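# Transfer ball to other cup, reseat frame on rests

## Task

Carry the ball into the cup on the opposite post, and return the frame to its proper spot resting on its supports. Both must stay put by themselves, not be held there by any robot. Afterward open the grippers and pull the arms away.

## Robot and tools

Setup: four identical i2rt Big YAM arms named arm1, arm2, arm3 and arm4. Each has six joints, a two-finger gripper and a wrist camera (arm1_cam_wrist through arm4_cam_wrist). Two fixed room cameras, cam_high and cam_low, also watch the scene. With joints 1 and 6 at zero and the hand level and pointing ahead, the wrist camera sits above the hand looking toward the fingertips. Reach is roughly 1.0 m from the joint 1 axis. Joints move at different speeds, so the hand can sweep a wide, curved path between postures.

Frames: one shared scene frame, origin on the floor, +z up. The hand point is midway between the fingertips; its z axis runs along the fingers and the fingers close along its y axis. Robot foot poses are not printed. Camera calibrations (K, distortion, T_world_to_cam, pos_world) are given per camera and can be slightly off; wrist camera poses are derived from reported joint angles, so joint errors add to their error.

execute_actions: argument actions is a list holding exactly one action, or empty (empty just returns state and images). The action is an object keyed by arm name; under each arm is joints, an object of absolute joint targets (not offsets). Keys and ranges: joint1_rad -2.879 to 2.879 (base yaw, positive counter-clockwise seen from above, 0 faces the way the foot faces); joint2_rad 0 to 3.141 (shoulder, 0 has the upper arm pointing back roughly level, positive raises it up then forward); joint3_rad 0 to 3.019 (elbow, 0 fully folded, positive opens); joint4_rad -1.692 to 1.57 (hand pitch, positive tilts fingers up); joint5_rad -1.57 to 1.57 (hand sideways swing, positive to the arm's right); joint6_rad -2.094 to 2.094 (hand roll, positive clockwise seen from behind the hand); gripper_m 0 to 0.093, fingertip gap in metres. Done tolerances are ±0.045, ±0.14, ±0.09, ±0.055, ±0.03, ±0.035 rad and ±0.003 m. You may give any subset of joints and arms; all named motions start at once and may finish at different times. Unnamed joints can keep pushing toward older targets. An unknown key or out-of-range number rejects the whole call and nothing moves. Optional cameras: list of camera names, or "all"; omitted or null means all, [] means none. Example: {"arm1": {"joints": {"gripper_m": 0.05}}, "arm2": {"joints": {"joint1_rad": 0.3}}}.

wait: seconds from 0 to 10; commands nothing new and returns state and images like an empty action.

zoom_image: camera name plus region [x0, y0, x1, y1] in pixels of that camera's latest full image, origin at top-left, at most 504 by 504. Wrist images are 616x616 fisheye; room images are 896x504.

finished_scene: pass the current scene number; it is final and reports whether the goal was met. The result then gives the next task. Replying without any tool call ends everything.

Reading results: each result gives robot states (joint_positions, joint torques, joint_status, on_its_own) and a pictures line naming the cameras in image order. joint_status per joint: reached, off_target (stopped short, may still push), contact_stop or time_out (target dropped, holds where it stopped, though a timed-out joint may keep pushing toward a target near its position), not_followed (a safety check withheld the arm's joint targets; the gripper part still runs, and the arm may retry those targets on later actions). A line "joint command not followed", usually with a cause, flags that. on_its_own lists what moved or held without this call's command; "held at" is a target, not a position. Torque readings include offsets, friction and noise, and are nonzero even in free air. If a stop is reported, the remaining execute_actions, wait and finished_scene calls in that reply are skipped. The robot holds the last command while you think.

Cautions: the arms do not stop on contact and can press hard; to relieve a push, command the joint to its reported position. A target very close to the current position may not move anything. Loaded joints sag. Robots pressing hard against each other fails the task and ends the run; the self/inter-arm check can be late and ignores fingers, gripper housings and wrist cameras. Keep objects inside the work area and off the floor. Avoid drops, slips, slams and heavy pushing. Something may occasionally nudge a loose object. Sustained load heats motors: a MOTOR HOT line appears from 85 °C, and at 100 °C the arm goes limp (OVER-TEMPERATURE FAULT, joint_status limit_stop_at_motor_heat; resend the target afterward). Some heat carries into later scenes. Finish with grippers open and arms clear of the ball and frame.

Each tool is called after "Call:" as a command line: name --argument value for each argument, lists and objects as JSON in quotes; but a table of rows of numbers goes row by row, as --pt "numbers of a row", without its own name.

## Session

Call:
execute_actions --actions '[]'

Scene clock: 0.00 s.
Joint torques (N m, as the arm reports them, + toward a larger angle): no reading
arm1.joint_positions: joint1_rad=+0.271 joint2_rad=+0.515 joint3_rad=+1.402 joint4_rad=-1.147 joint5_rad=+0.038 joint6_rad=+0.348 gripper_m=+0.094
arm1.joint_status: not commanded
arm1.hand: x=+1.2496 y=-0.0575 z=+1.3992 quat_wxyz=(-0.185, -0.794, +0.024, +0.578) (m; scene frame)
arm2.joint_positions: joint1_rad=-0.100 joint2_rad=+0.533 joint3_rad=+1.452 joint4_rad=-1.482 joint5_rad=-0.227 joint6_rad=-0.328 gripper_m=+0.095
arm2.joint_status: not commanded
arm2.hand: x=-0.6212 y=+1.1294 z=+1.3722 quat_wxyz=(-0.426, -0.288, -0.820, +0.252) (m; scene frame)
arm3.joint_positions: joint1_rad=+0.210 joint2_rad=+0.489 joint3_rad=+1.435 joint4_rad=-1.504 joint5_rad=+0.289 joint6_rad=-0.249 gripper_m=+0.094
arm3.joint_status: not commanded
arm3.hand: x=-0.6274 y=-1.1397 z=+1.3282 quat_wxyz=(-0.485, +0.524, -0.691, -0.112) (m; scene frame)
arm4.joint_positions: joint1_rad=+0.210 joint2_rad=+0.625 joint3_rad=+1.407 joint4_rad=-1.462 joint5_rad=-0.018 joint6_rad=-0.099 gripper_m=+0.095
arm4.joint_status: not commanded
arm4.hand: x=+0.6570 y=+1.0596 z=+1.3419 quat_wxyz=(-0.238, -0.708, -0.553, +0.368) (m; scene frame)
pictures: arm1_cam_wrist, arm2_cam_wrist, arm3_cam_wrist, arm4_cam_wrist, cam_high, cam_low
Images, in order (width x height): arm1_cam_wrist 616x616, arm2_cam_wrist 616x616, arm3_cam_wrist 616x616, arm4_cam_wrist 616x616, cam_high 896x504, cam_low 896x504.

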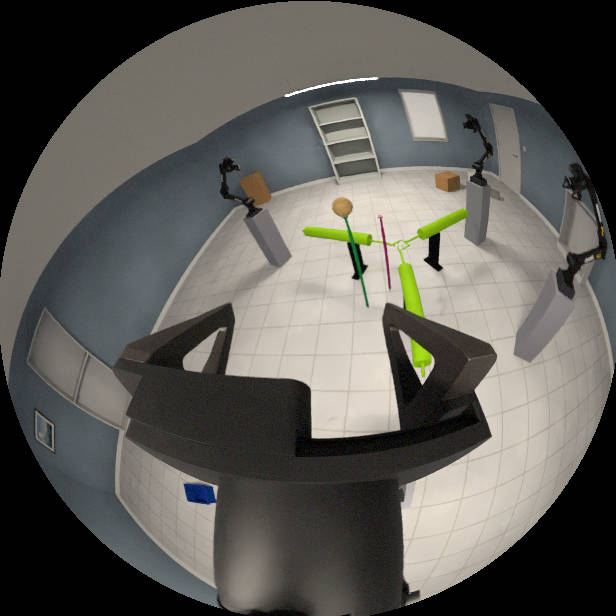

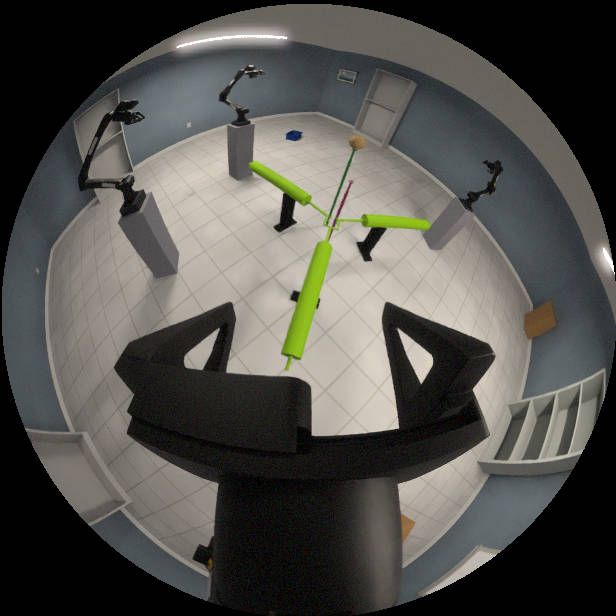

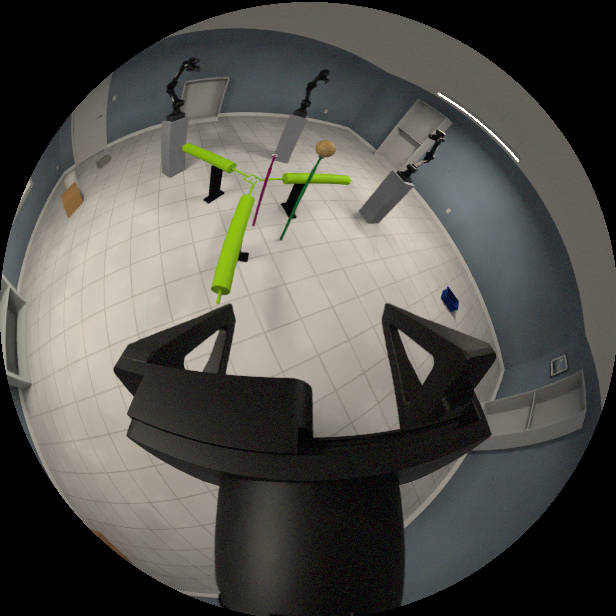

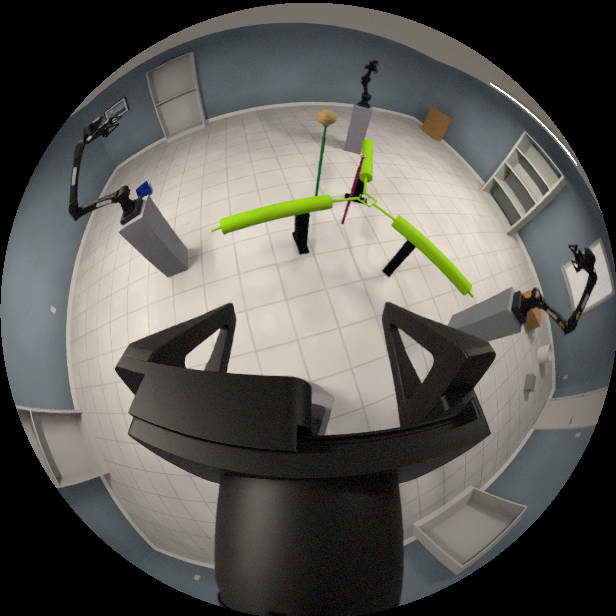

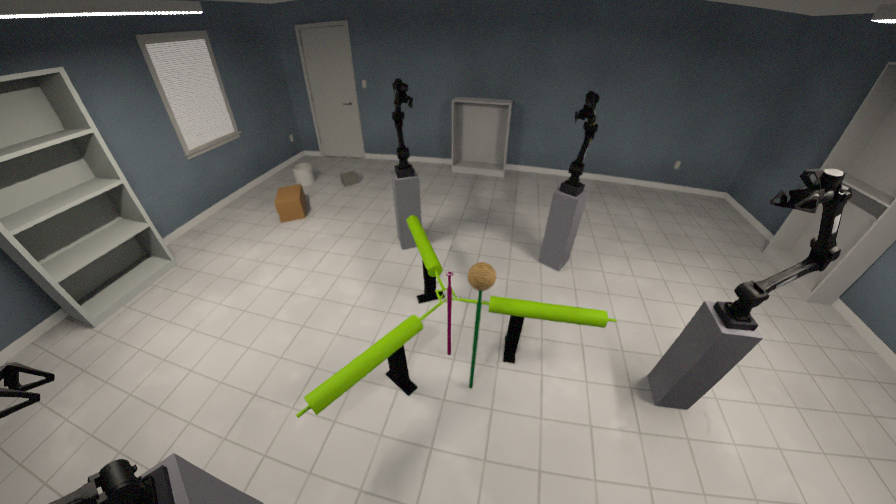

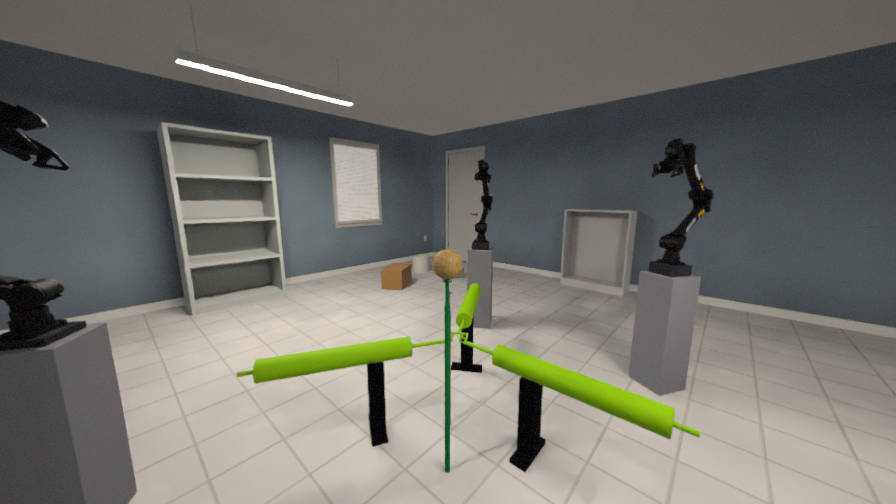

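Call:
zoom_image --camera "cam_high" --region '[400, 250, 520, 330]'

Call:
zoom_image --camera "arm1_cam_wrist" --region '[320, 190, 450, 290]'

Call:
zoom_image --camera "cam_low" --region '[350, 240, 560, 400]'

Call:
zoom_image --camera "arm4_cam_wrist" --region '[310, 140, 410, 230]'

Region (400, 250, 520, 330) of cam_high's 896x504 image, scaled by 4.200, with more detail than that image has.

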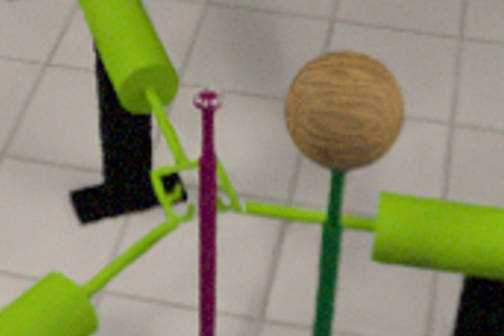

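Region (320, 190, 450, 290) of arm1_cam_wrist's 616x616 image, scaled by 3.877, with more detail than that image has; it fills the top 388 rows of this view, and the rest is white.

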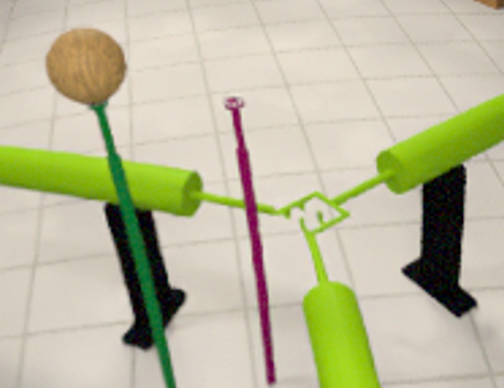

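Region (350, 240, 560, 400) of cam_low's 896x504 image, scaled by 2.400, with more detail than that image has; it fills the top 384 rows of this view, and the rest is white.

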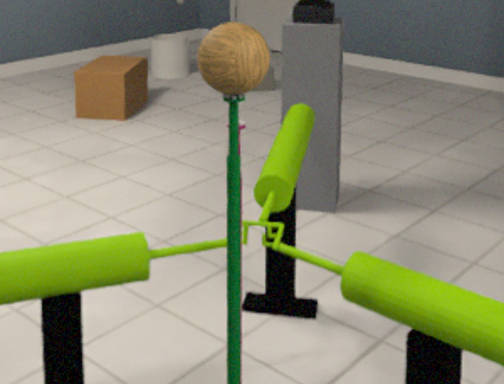

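Region (310, 140, 410, 230) of arm4_cam_wrist's 616x616 image, scaled by 5.040, with more detail than that image has; it fills the top 454 rows of this view, and the rest is white.

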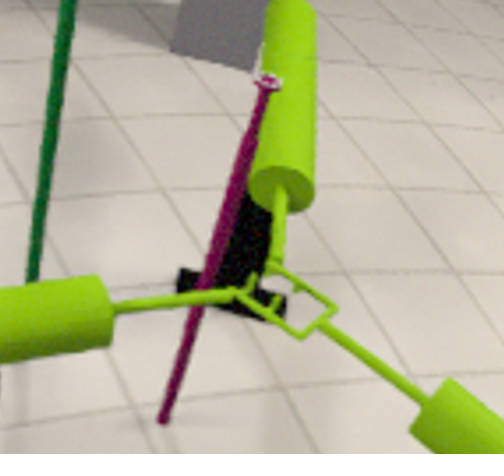

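Call:
execute_actions --actions '[{"arm1":{"joints":{"joint1_rad":0,"joint2_rad":1.57,"joint3_rad":1.57,"joint4_rad":-1.57,"joint5_rad":0,"joint6_rad":0}},"arm2":{"joints":{"joint1_rad":0,"joint2_rad":1.57,"joint3_rad":1.57,"joint4_rad":-1.57,"joint5_rad":0,"joint6_rad":0}},"arm3":{"joints":{"joint1_rad":0,"joint2_rad":1.57,"joint3_rad":1.57,"joint4_rad":-1.57,"joint5_rad":0,"joint6_rad":0}},"arm4":{"joints":{"joint1_rad":0,"joint2_rad":1.57,"joint3_rad":1.57,"joint4_rad":-1.57,"joint5_rad":0,"joint6_rad":0}}}]'

Call:
execute_actions --actions '[{"arm1":{"joints":{"joint1_rad":-0.3,"joint3_rad":1.0,"joint4_rad":-1.0}},"arm2":{"joints":{"joint1_rad":0.2,"joint3_rad":1.0,"joint4_rad":-1.0}},"arm3":{"joints":{"joint1_rad":0.3,"joint3_rad":1.0,"joint4_rad":-1.0}},"arm4":{"joints":{"joint2_rad":2.0,"joint3_rad":2.3,"joint4_rad":-0.6}}}]'

Scene clock: 32.47 s.
Joint torques (N m, as the arm reports them, + toward a larger angle): arm1=[ -0.27 -14.41   9.07  -0.09  -0.29  -0.15] | arm2=[  1.07 -11.62  10.39  -0.1    0.07   0.1 ] | arm3=[ -3.06 -13.17   8.75   0.11  -0.19   0.3 ] | arm4=[  0.17 -16.88  11.51   0.07   0.24   0.13]
arm1.joint_positions: joint1_rad=+0.004 joint2_rad=+1.576 joint3_rad=+1.552 joint4_rad=-1.554 joint5_rad=+0.003 joint6_rad=+0.008 gripper_m=+0.094
arm1.joint_status: all done
arm1.hand: x=+0.9772 y=-0.0239 z=+1.0424 quat_wxyz=(+0.001, -1.000, -0.023, -0.007) (m; scene frame)
arm2.joint_positions: joint1_rad=-0.012 joint2_rad=+1.571 joint3_rad=+1.554 joint4_rad=-1.552 joint5_rad=-0.005 joint6_rad=-0.013 gripper_m=+0.095
arm2.joint_status: all done
arm2.hand: x=-0.4885 y=+0.8509 z=+1.0771 quat_wxyz=(-0.006, -0.494, -0.869, +0.004) (m; scene frame)
arm3.joint_positions: joint1_rad=+0.013 joint2_rad=+1.569 joint3_rad=+1.547 joint4_rad=-1.562 joint5_rad=+0.002 joint6_rad=-0.017 gripper_m=+0.094
arm3.joint_status: all done
arm3.hand: x=-0.4767 y=-0.8607 z=+1.0332 quat_wxyz=(+0.004, +0.492, -0.870, +0.002) (m; scene frame)
arm4.joint_positions: joint1_rad=+0.003 joint2_rad=+1.581 joint3_rad=+1.554 joint4_rad=-1.553 joint5_rad=-0.004 joint6_rad=-0.010 gripper_m=+0.095
arm4.joint_status: all done
arm4.hand: x=+0.4757 y=+0.8590 z=+1.0772 quat_wxyz=(-0.004, -0.873, -0.488, +0.002) (m; scene frame)
pictures: arm1_cam_wrist, arm2_cam_wrist, arm3_cam_wrist, arm4_cam_wrist, cam_high, cam_low
camera_calibration (this result's frames):
arm1_cam_wrist: T_world_to_cam=[[-0.049349, 0.998285, 0.031482, 0.0342112], [0.799413, 0.0205828, 0.600429, -1.40126], [0.598752, 0.0547978, -0.799058, 0.370282], [0, 0, 0, 1]] pos_world=[0.90017, -0.0256012, 1.13616]
arm2_cam_wrist: T_world_to_cam=[[-0.859801, -0.51057, 0.00776993, 0.0063147], [-0.410714, 0.700523, 0.583593, -1.4251], [-0.303408, 0.498583, -0.812009, 0.423022], [0, 0, 0, 1]] pos_world=[-0.45153, 0.790628, 1.17513]
arm3_cam_wrist: T_world_to_cam=[[0.854158, -0.51995, 0.00811526, -0.0510905], [-0.423235, -0.686041, 0.591793, -1.39556], [-0.302136, -0.50892, -0.806049, 0.371929], [0, 0, 0, 1]] pos_world=[-0.43464, -0.794697, 1.12609]
arm4_cam_wrist: T_world_to_cam=[[-0.846071, 0.533038, -0.00594778, -0.0460605], [0.434796, 0.696505, 0.570818, -1.41085], [0.30841, 0.480366, -0.821055, 0.445946], [0, 0, 0, 1]] pos_world=[0.43693, 0.793002, 1.17121]
Images, in order (width x height): arm1_cam_wrist 616x616, arm2_cam_wrist 616x616, arm3_cam_wrist 616x616, arm4_cam_wrist 616x616, cam_high 896x504, cam_low 896x504.

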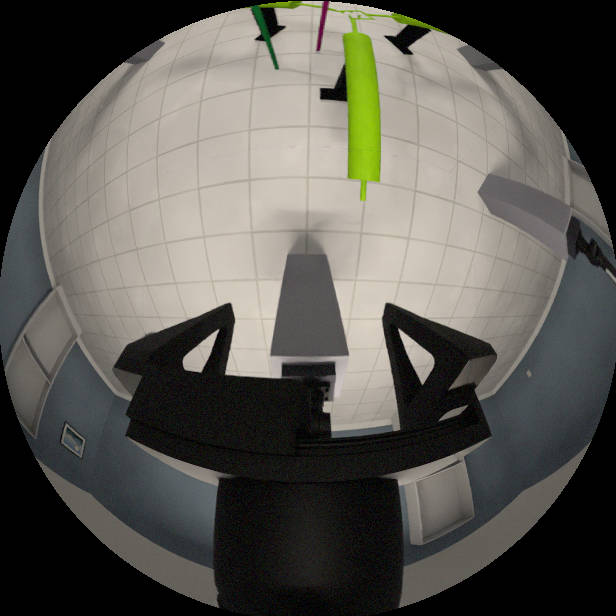

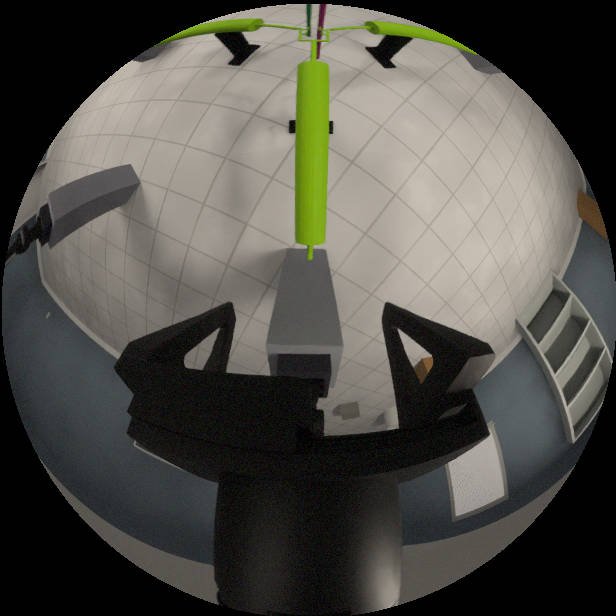

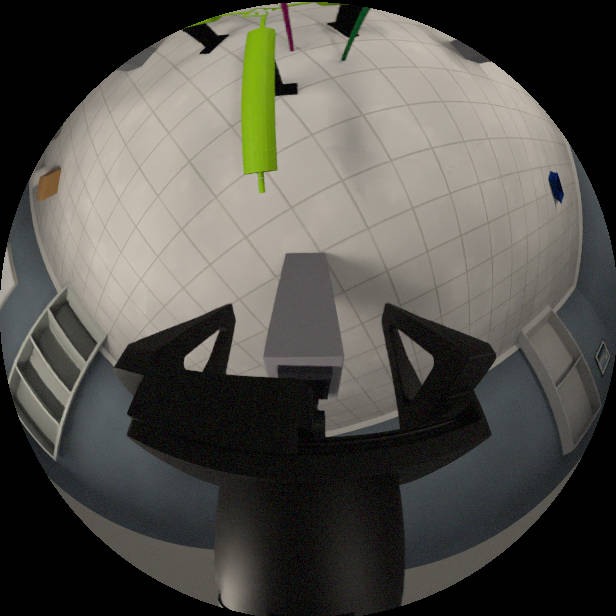

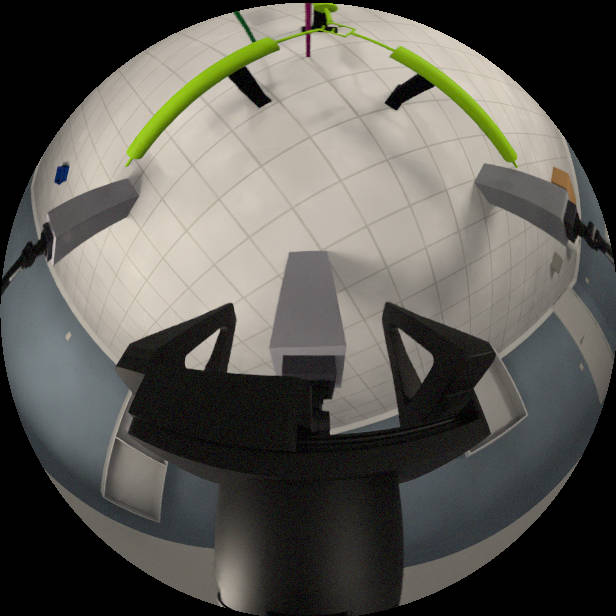

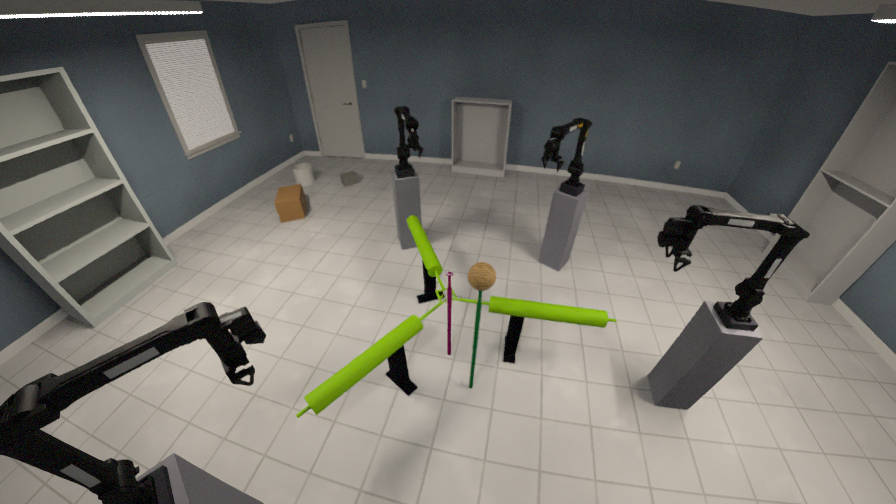

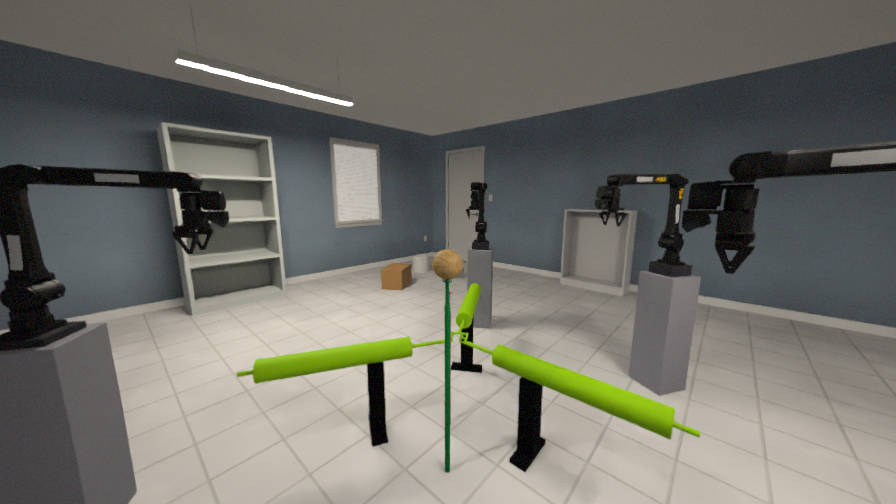

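Scene clock: 34.27 s.
Joint torques (N m, as the arm reports them, + toward a larger angle): arm1=[  0.21 -12.06   6.79   1.06  -0.2   -0.13] | arm2=[ -0.51 -10.09   7.76   1.01  -0.05   0.1 ] | arm3=[ -3.15 -11.56   6.6    0.94   0.     0.28] | arm4=[  0.16 -23.66  15.87   2.73   0.24   0.13]
arm1.joint_positions: joint1_rad=-0.303 joint2_rad=+1.569 joint3_rad=+0.997 joint4_rad=-1.017 joint5_rad=+0.001 joint6_rad=+0.006 gripper_m=+0.094
arm1.joint_status: all done
arm1.hand: x=+1.0570 y=+0.1029 z=+0.8457 quat_wxyz=(+0.000, -0.991, +0.130, -0.012) (m; scene frame)
arm2.joint_positions: joint1_rad=+0.214 joint2_rad=+1.571 joint3_rad=+0.997 joint4_rad=-1.020 joint5_rad=-0.002 joint6_rad=-0.011 gripper_m=+0.095
arm2.joint_status: all done
arm2.hand: x=-0.4489 y=+0.9605 z=+0.8749 quat_wxyz=(+0.007, -0.393, -0.919, +0.001) (m; scene frame)
arm3.joint_positions: joint1_rad=+0.314 joint2_rad=+1.569 joint3_rad=+0.993 joint4_rad=-1.010 joint5_rad=-0.002 joint6_rad=-0.015 gripper_m=+0.094
arm3.joint_status: all done
arm3.hand: x=-0.6219 y=-0.8635 z=+0.8337 quat_wxyz=(+0.005, +0.617, -0.787, +0.002) (m; scene frame)
arm4.joint_positions: joint1_rad=+0.003 joint2_rad=+1.990 joint3_rad=+2.251 joint4_rad=-0.623 joint5_rad=-0.004 joint6_rad=-0.010 gripper_m=+0.095
arm4.joint_status: all done
arm4.hand: x=+0.2838 y=+0.5537 z=+1.2905 quat_wxyz=(-0.277, -0.714, -0.400, +0.504) (m; scene frame)
pictures: arm1_cam_wrist, arm2_cam_wrist, arm3_cam_wrist, arm4_cam_wrist, cam_high, cam_low
camera_calibration (this result's frames):
arm1_cam_wrist: T_world_to_cam=[[0.25332, 0.966865, 0.0316369, -0.399031], [0.76209, -0.219599, 0.609094, -1.2927], [0.595859, -0.130186, -0.792467, 0.174919], [0, 0, 0, 1]] pos_world=[0.982008, 0.124706, 0.938617]
arm2_cam_wrist: T_world_to_cam=[[-0.724342, -0.689318, 0.0130259, 0.325836], [-0.543092, 0.582121, 0.605133, -1.33219], [-0.424712, 0.431249, -0.796018, 0.212412], [0, 0, 0, 1]] pos_world=[-0.397269, 0.908496, 0.970989]
arm3_cam_wrist: T_world_to_cam=[[0.969635, -0.244499, 0.00525265, 0.385153], [-0.199972, -0.780323, 0.592543, -1.28405], [-0.140777, -0.575602, -0.805521, 0.208156], [0, 0, 0, 1]] pos_world=[-0.600928, -0.787988, 0.926505]
arm4_cam_wrist: T_world_to_cam=[[-0.849209, 0.528046, -0.00351791, -0.0439455], [0.434589, 0.695096, -0.57269, 0.239979], [-0.299961, -0.487862, -0.819764, 1.53399], [0, 0, 0, 1]] pos_world=[0.318526, 0.604773, 1.39479]
Images, in order (width x height): arm1_cam_wrist 616x616, arm2_cam_wrist 616x616, arm3_cam_wrist 616x616, arm4_cam_wrist 616x616, cam_high 896x504, cam_low 896x504.

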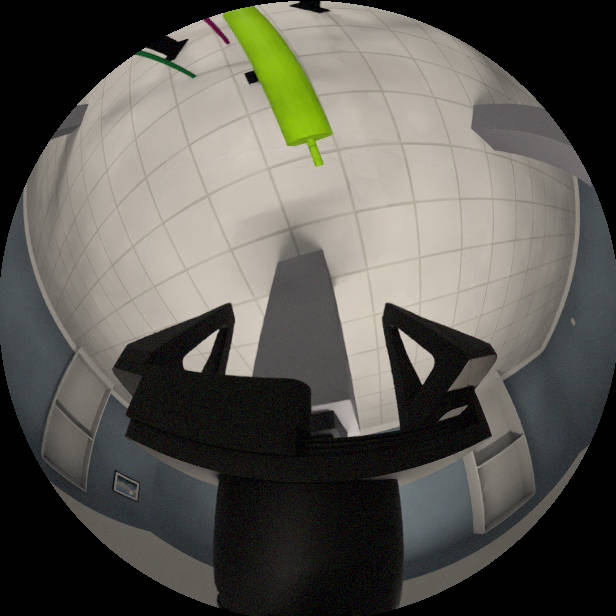

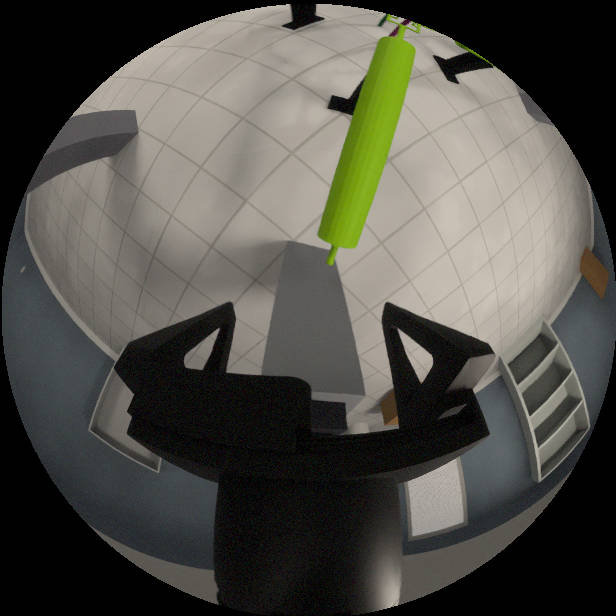

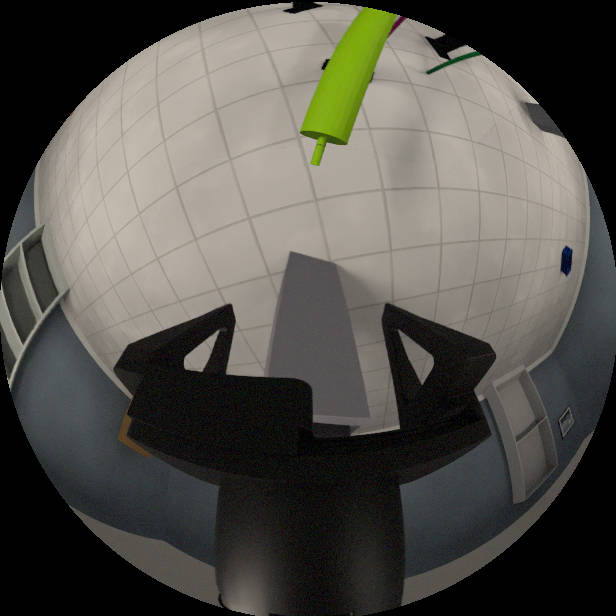

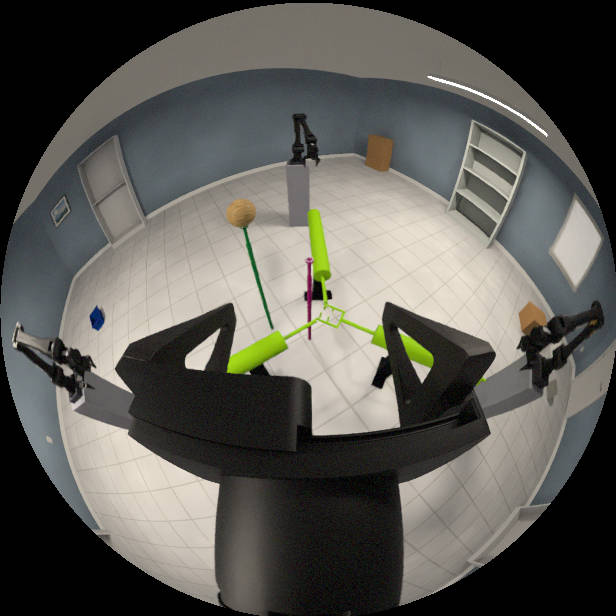

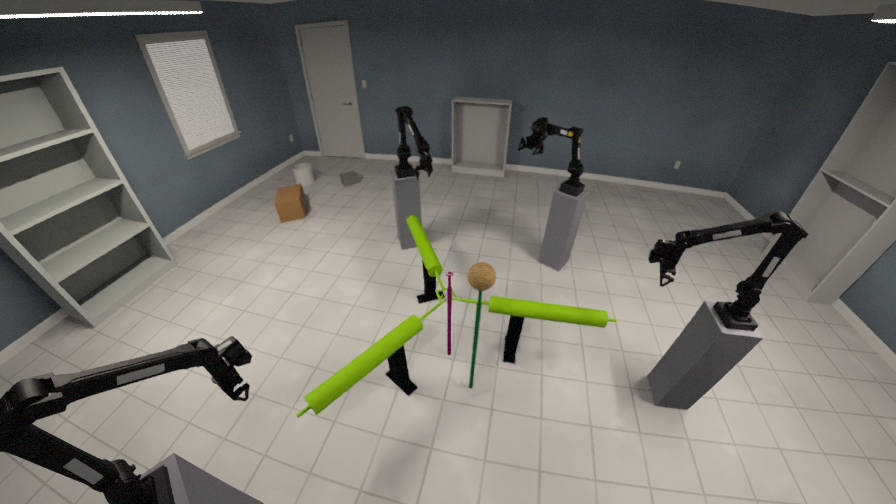

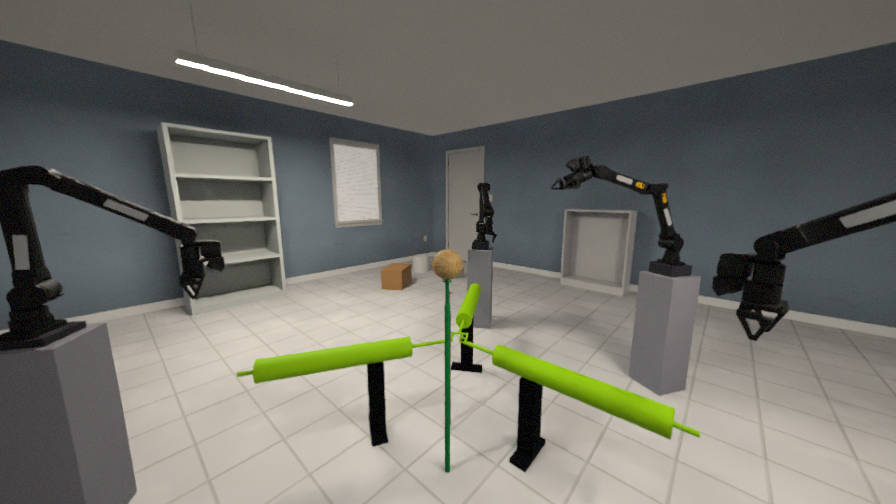

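Call:
execute_actions --actions '[{"arm1":{"joints":{"joint1_rad":-0.356,"joint2_rad":2.329,"joint3_rad":1.32,"joint4_rad":-0.54,"joint6_rad":-0.327}},"arm2":{"joints":{"joint1_rad":-0.056,"joint2_rad":2.254,"joint3_rad":0.57,"joint4_rad":0.13,"joint6_rad":-0.061}},"arm3":{"joints":{"joint1_rad":0.272,"joint2_rad":2.309,"joint3_rad":1.32,"joint4_rad":-0.56,"joint6_rad":0.207}},"arm4":{"joints":{"joint2_rad":1.5,"joint3_rad":1.5,"joint4_rad":0.2}}}]' --cameras '["arm1_cam_wrist","arm2_cam_wrist","arm3_cam_wrist","cam_low"]'

Scene clock: 64.57 s.
Joint torques (N m, as the arm reports them, + toward a larger angle): arm1=[  0.07 -20.84   5.27   0.99  -0.23  -0.15] | arm2=[ 0.82 -8.47 -0.81  1.1  -0.09 -0.1 ] | arm3=[ -2.94 -19.87   5.02   0.8   -0.01   0.3 ] | arm4=[  0.15 -17.48  12.17   2.84   0.23   0.13]
arm1.joint_positions: joint1_rad=-0.358 joint2_rad=+2.345 joint3_rad=+1.304 joint4_rad=-0.555 joint5_rad=+0.001 joint6_rad=-0.320 gripper_m=+0.094
arm1.joint_status: all done
arm1.hand: x=+0.9546 y=+0.1598 z=+0.5666 quat_wxyz=(-0.004, -1.000, -0.005, -0.015) (m; scene frame)
arm2.joint_positions: joint1_rad=-0.063 joint2_rad=+2.238 joint3_rad=+0.568 joint4_rad=+0.110 joint5_rad=-0.001 joint6_rad=-0.048 gripper_m=+0.095
arm2.joint_status: all done
arm2.hand: x=-0.5997 y=+1.0079 z=+0.5779 quat_wxyz=(-0.009, -0.501, -0.865, +0.008) (m; scene frame)
arm3.joint_positions: joint1_rad=+0.282 joint2_rad=+2.324 joint3_rad=+1.301 joint4_rad=-0.567 joint5_rad=-0.002 joint6_rad=+0.190 gripper_m=+0.094
arm3.joint_status: all done
arm3.hand: x=-0.5759 y=-0.7520 z=+0.5669 quat_wxyz=(+0.007, +0.519, -0.855, +0.004) (m; scene frame)
arm4.joint_positions: joint1_rad=+0.003 joint2_rad=+1.510 joint3_rad=+1.495 joint4_rad=+0.172 joint5_rad=-0.004 joint6_rad=-0.010 gripper_m=+0.095
arm4.joint_status: all done
arm4.hand: x=+0.3620 y=+0.6782 z=+1.3736 quat_wxyz=(-0.368, -0.561, -0.315, +0.672) (m; scene frame)
pictures: arm1_cam_wrist, arm2_cam_wrist, arm3_cam_wrist, cam_low
camera_calibration (this result's frames):
arm1_cam_wrist: T_world_to_cam=[[-0.0142523, 0.999662, 0.0217329, -0.163538], [0.789097, -0.00210404, 0.614265, -1.09557], [0.614103, 0.025904, -0.788801, -0.0223426], [0, 0, 0, 1]] pos_world=[0.875904, 0.161756, 0.658903]
arm2_cam_wrist: T_world_to_cam=[[-0.867895, -0.496614, 0.0114945, -0.0262732], [-0.400319, 0.712933, 0.575735, -1.29114], [-0.294113, 0.495076, -0.817556, -0.0819564], [0, 0, 0, 1]] pos_world=[-0.563774, 0.948022, 0.676651]
arm3_cam_wrist: T_world_to_cam=[[0.885008, -0.465504, 0.00822349, 0.152526], [-0.377734, -0.707592, 0.597185, -1.08008], [-0.272173, -0.53162, -0.802061, 0.0192909], [0, 0, 0, 1]] pos_world=[-0.537721, -0.683002, 0.659228]
Images, in order (width x height): arm1_cam_wrist 616x616, arm2_cam_wrist 616x616, arm3_cam_wrist 616x616, cam_low 896x504.

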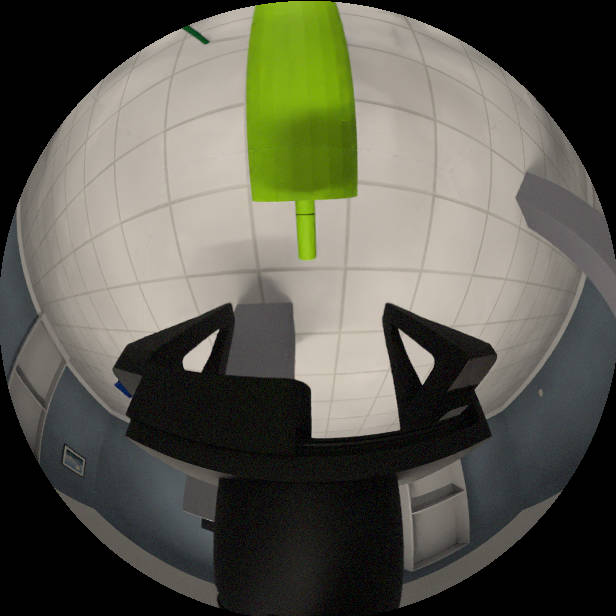

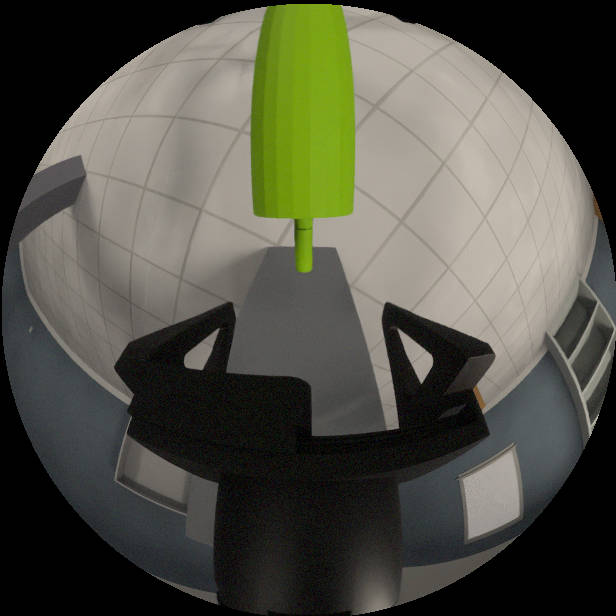

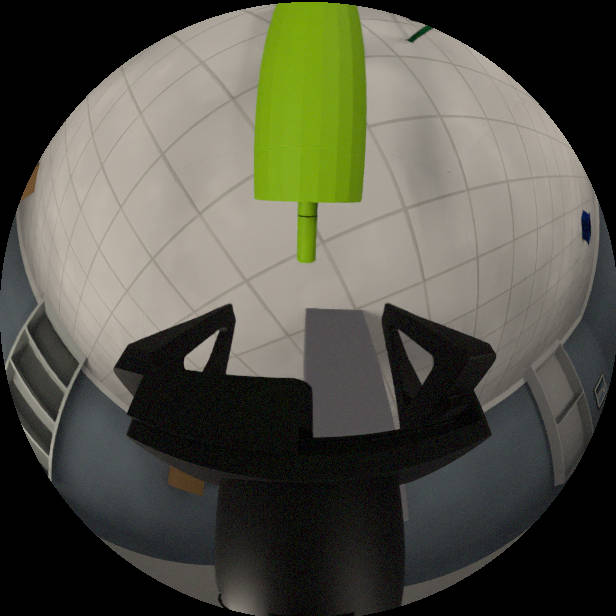

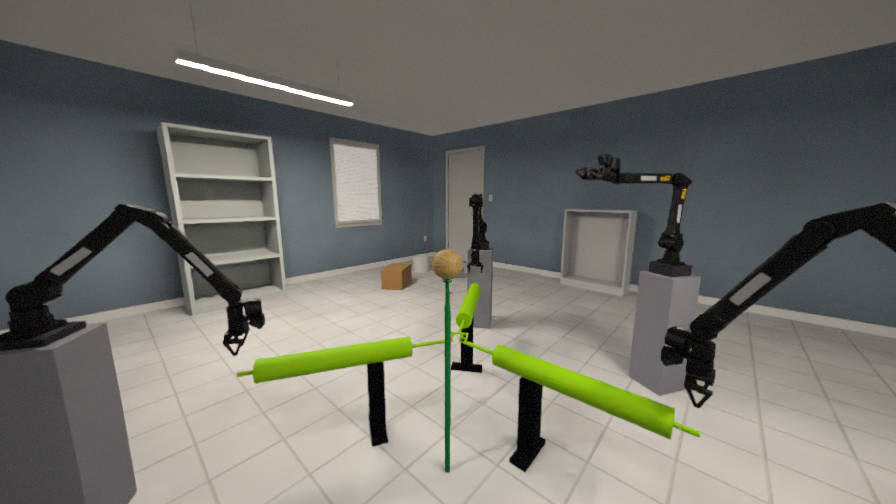

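Call:
execute_actions --actions '[{"arm1":{"joints":{"joint2_rad":2.62,"joint3_rad":1.47,"joint4_rad":-0.375,"gripper_m":0.06}},"arm2":{"joints":{"joint1_rad":-0.04,"joint2_rad":2.71,"joint3_rad":0.80,"joint4_rad":0.35,"gripper_m":0.06}},"arm3":{"joints":{"joint2_rad":2.60,"joint3_rad":1.465,"joint4_rad":-0.39,"gripper_m":0.06}}}]' --cameras '["arm1_cam_wrist","arm2_cam_wrist","arm3_cam_wrist","cam_low"]'

Call:
zoom_image --camera "cam_low" --region '[600, 330, 780, 480]'

Call:
zoom_image --camera "cam_low" --region '[200, 310, 320, 410]'

Scene clock: 73.00 s.
Joint torques (N m, as the arm reports them, + toward a larger angle): arm1=[  0.12 -15.02   3.75   0.88   0.21  -0.15] | arm2=[ 1.05  0.62 -0.39  0.31  1.   -0.16] | arm3=[ -2.87 -13.59   3.57   0.77  -0.52   0.29] | arm4=[  0.15 -17.31  12.13   2.82   0.23   0.12]
arm1.joint_positions: joint1_rad=-0.358 joint2_rad=+2.540 joint3_rad=+1.476 joint4_rad=-0.379 joint5_rad=-0.010 joint6_rad=-0.319 gripper_m=+0.060
arm1.joint_status: all done
arm1.hand: x=+0.8908 y=+0.1785 z=+0.4985 quat_wxyz=(+0.015, -0.998, -0.005, +0.058) (m; scene frame)
arm2.joint_positions: joint1_rad=-0.050 joint2_rad=+2.524 joint3_rad=+0.791 joint4_rad=+0.365 joint5_rad=-0.030 joint6_rad=-0.045 gripper_m=+0.060
arm2.joint_status: joint2_rad time_out (moved +0.286 of +0.472); the others done
arm2.on_its_own: joint2_rad reads +2.524 and still pushes toward +2.710 since a time_out
arm2.hand: x=-0.5530 y=+0.9368 z=+0.4957 quat_wxyz=(-0.098, -0.492, -0.864, +0.048) (m; scene frame)
arm3.joint_positions: joint1_rad=+0.281 joint2_rad=+2.513 joint3_rad=+1.472 joint4_rad=-0.390 joint5_rad=+0.011 joint6_rad=+0.191 gripper_m=+0.060
arm3.joint_status: all done
arm3.hand: x=-0.5530 y=-0.6847 z=+0.5038 quat_wxyz=(-0.056, +0.517, -0.853, -0.045) (m; scene frame)
arm4.joint_positions: joint1_rad=+0.003 joint2_rad=+1.510 joint3_rad=+1.495 joint4_rad=+0.172 joint5_rad=-0.004 joint6_rad=-0.010 gripper_m=+0.095
arm4.joint_status: not commanded
arm4.hand: x=+0.3620 y=+0.6782 z=+1.3736 quat_wxyz=(-0.368, -0.561, -0.315, +0.672) (m; scene frame)
pictures: arm1_cam_wrist, arm2_cam_wrist, arm3_cam_wrist, cam_low
camera_calibration (this result's frames):
arm1_cam_wrist: T_world_to_cam=[[-0.00818091, 0.998163, 0.060033, -0.205902], [0.871073, -0.0223697, 0.490643, -1.01119], [0.491085, 0.0563071, -0.86929, 0.106893], [0, 0, 0, 1]] pos_world=[0.826643, 0.176885, 0.601416]
arm2_cam_wrist: T_world_to_cam=[[-0.860867, -0.508764, -0.00814578, 0.00489466], [-0.467365, 0.784283, 0.408007, -1.19519], [-0.201191, 0.355047, -0.912942, 0.129568], [0, 0, 0, 1]] pos_world=[-0.528309, 0.893857, 0.605975]
arm3_cam_wrist: T_world_to_cam=[[0.883881, -0.46759, -0.0106599, 0.171646], [-0.410157, -0.785867, 0.462801, -0.989928], [-0.224779, -0.404689, -0.886398, 0.166324], [0, 0, 0, 1]] pos_world=[-0.520354, -0.630382, 0.607399]
Images, in order (width x height): arm1_cam_wrist 616x616, arm2_cam_wrist 616x616, arm3_cam_wrist 616x616, cam_low 896x504.

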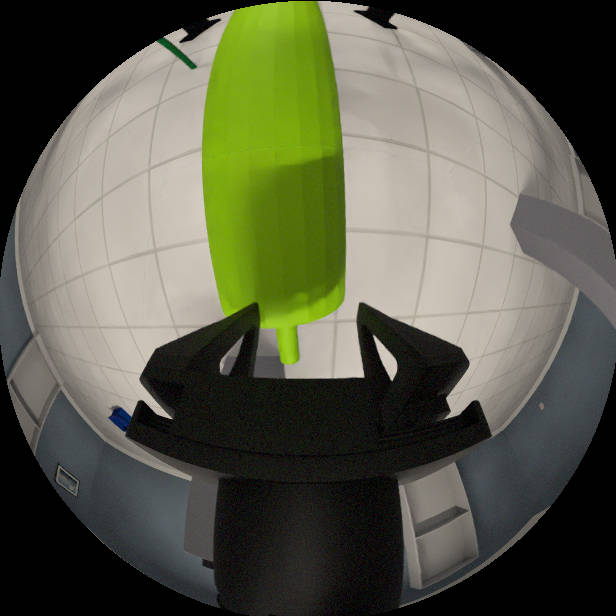

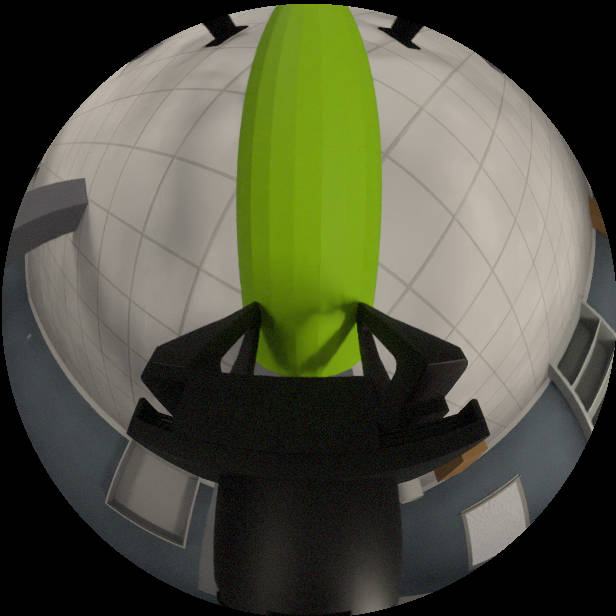

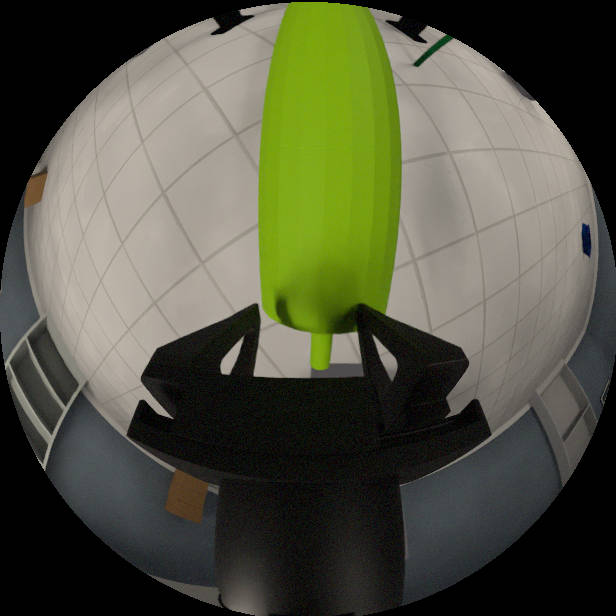

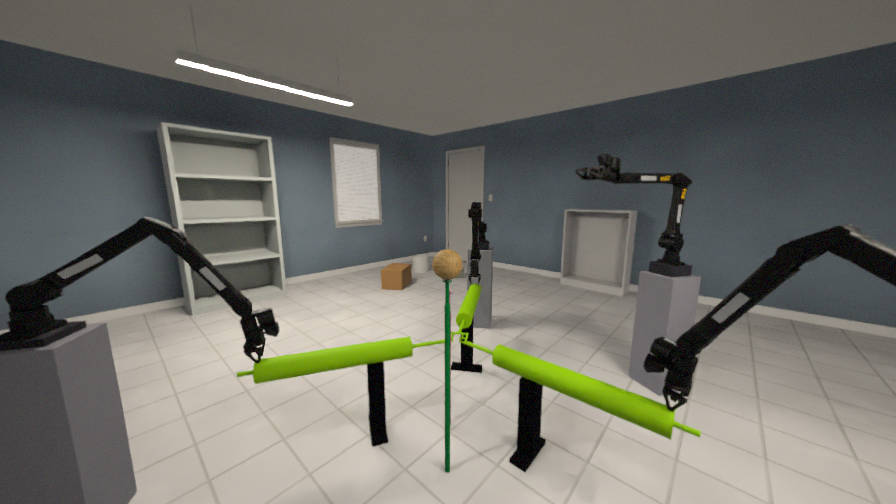

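Region (600, 330, 780, 480) of cam_low's 896x504 image, scaled by 2.800, with more detail than that image has.

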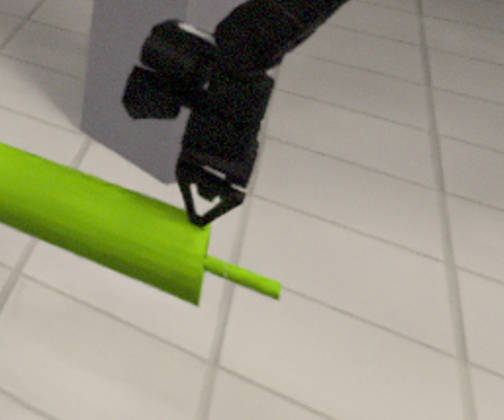

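Region (200, 310, 320, 410) of cam_low's 896x504 image, scaled by 4.200, with more detail than that image has.

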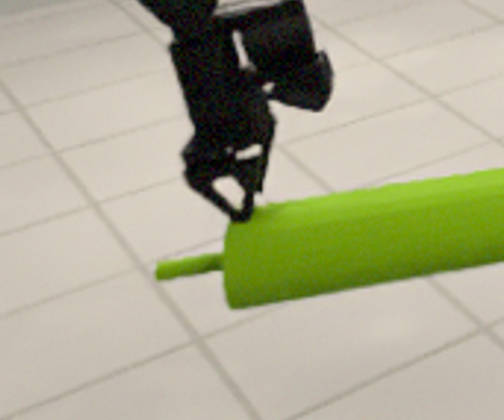

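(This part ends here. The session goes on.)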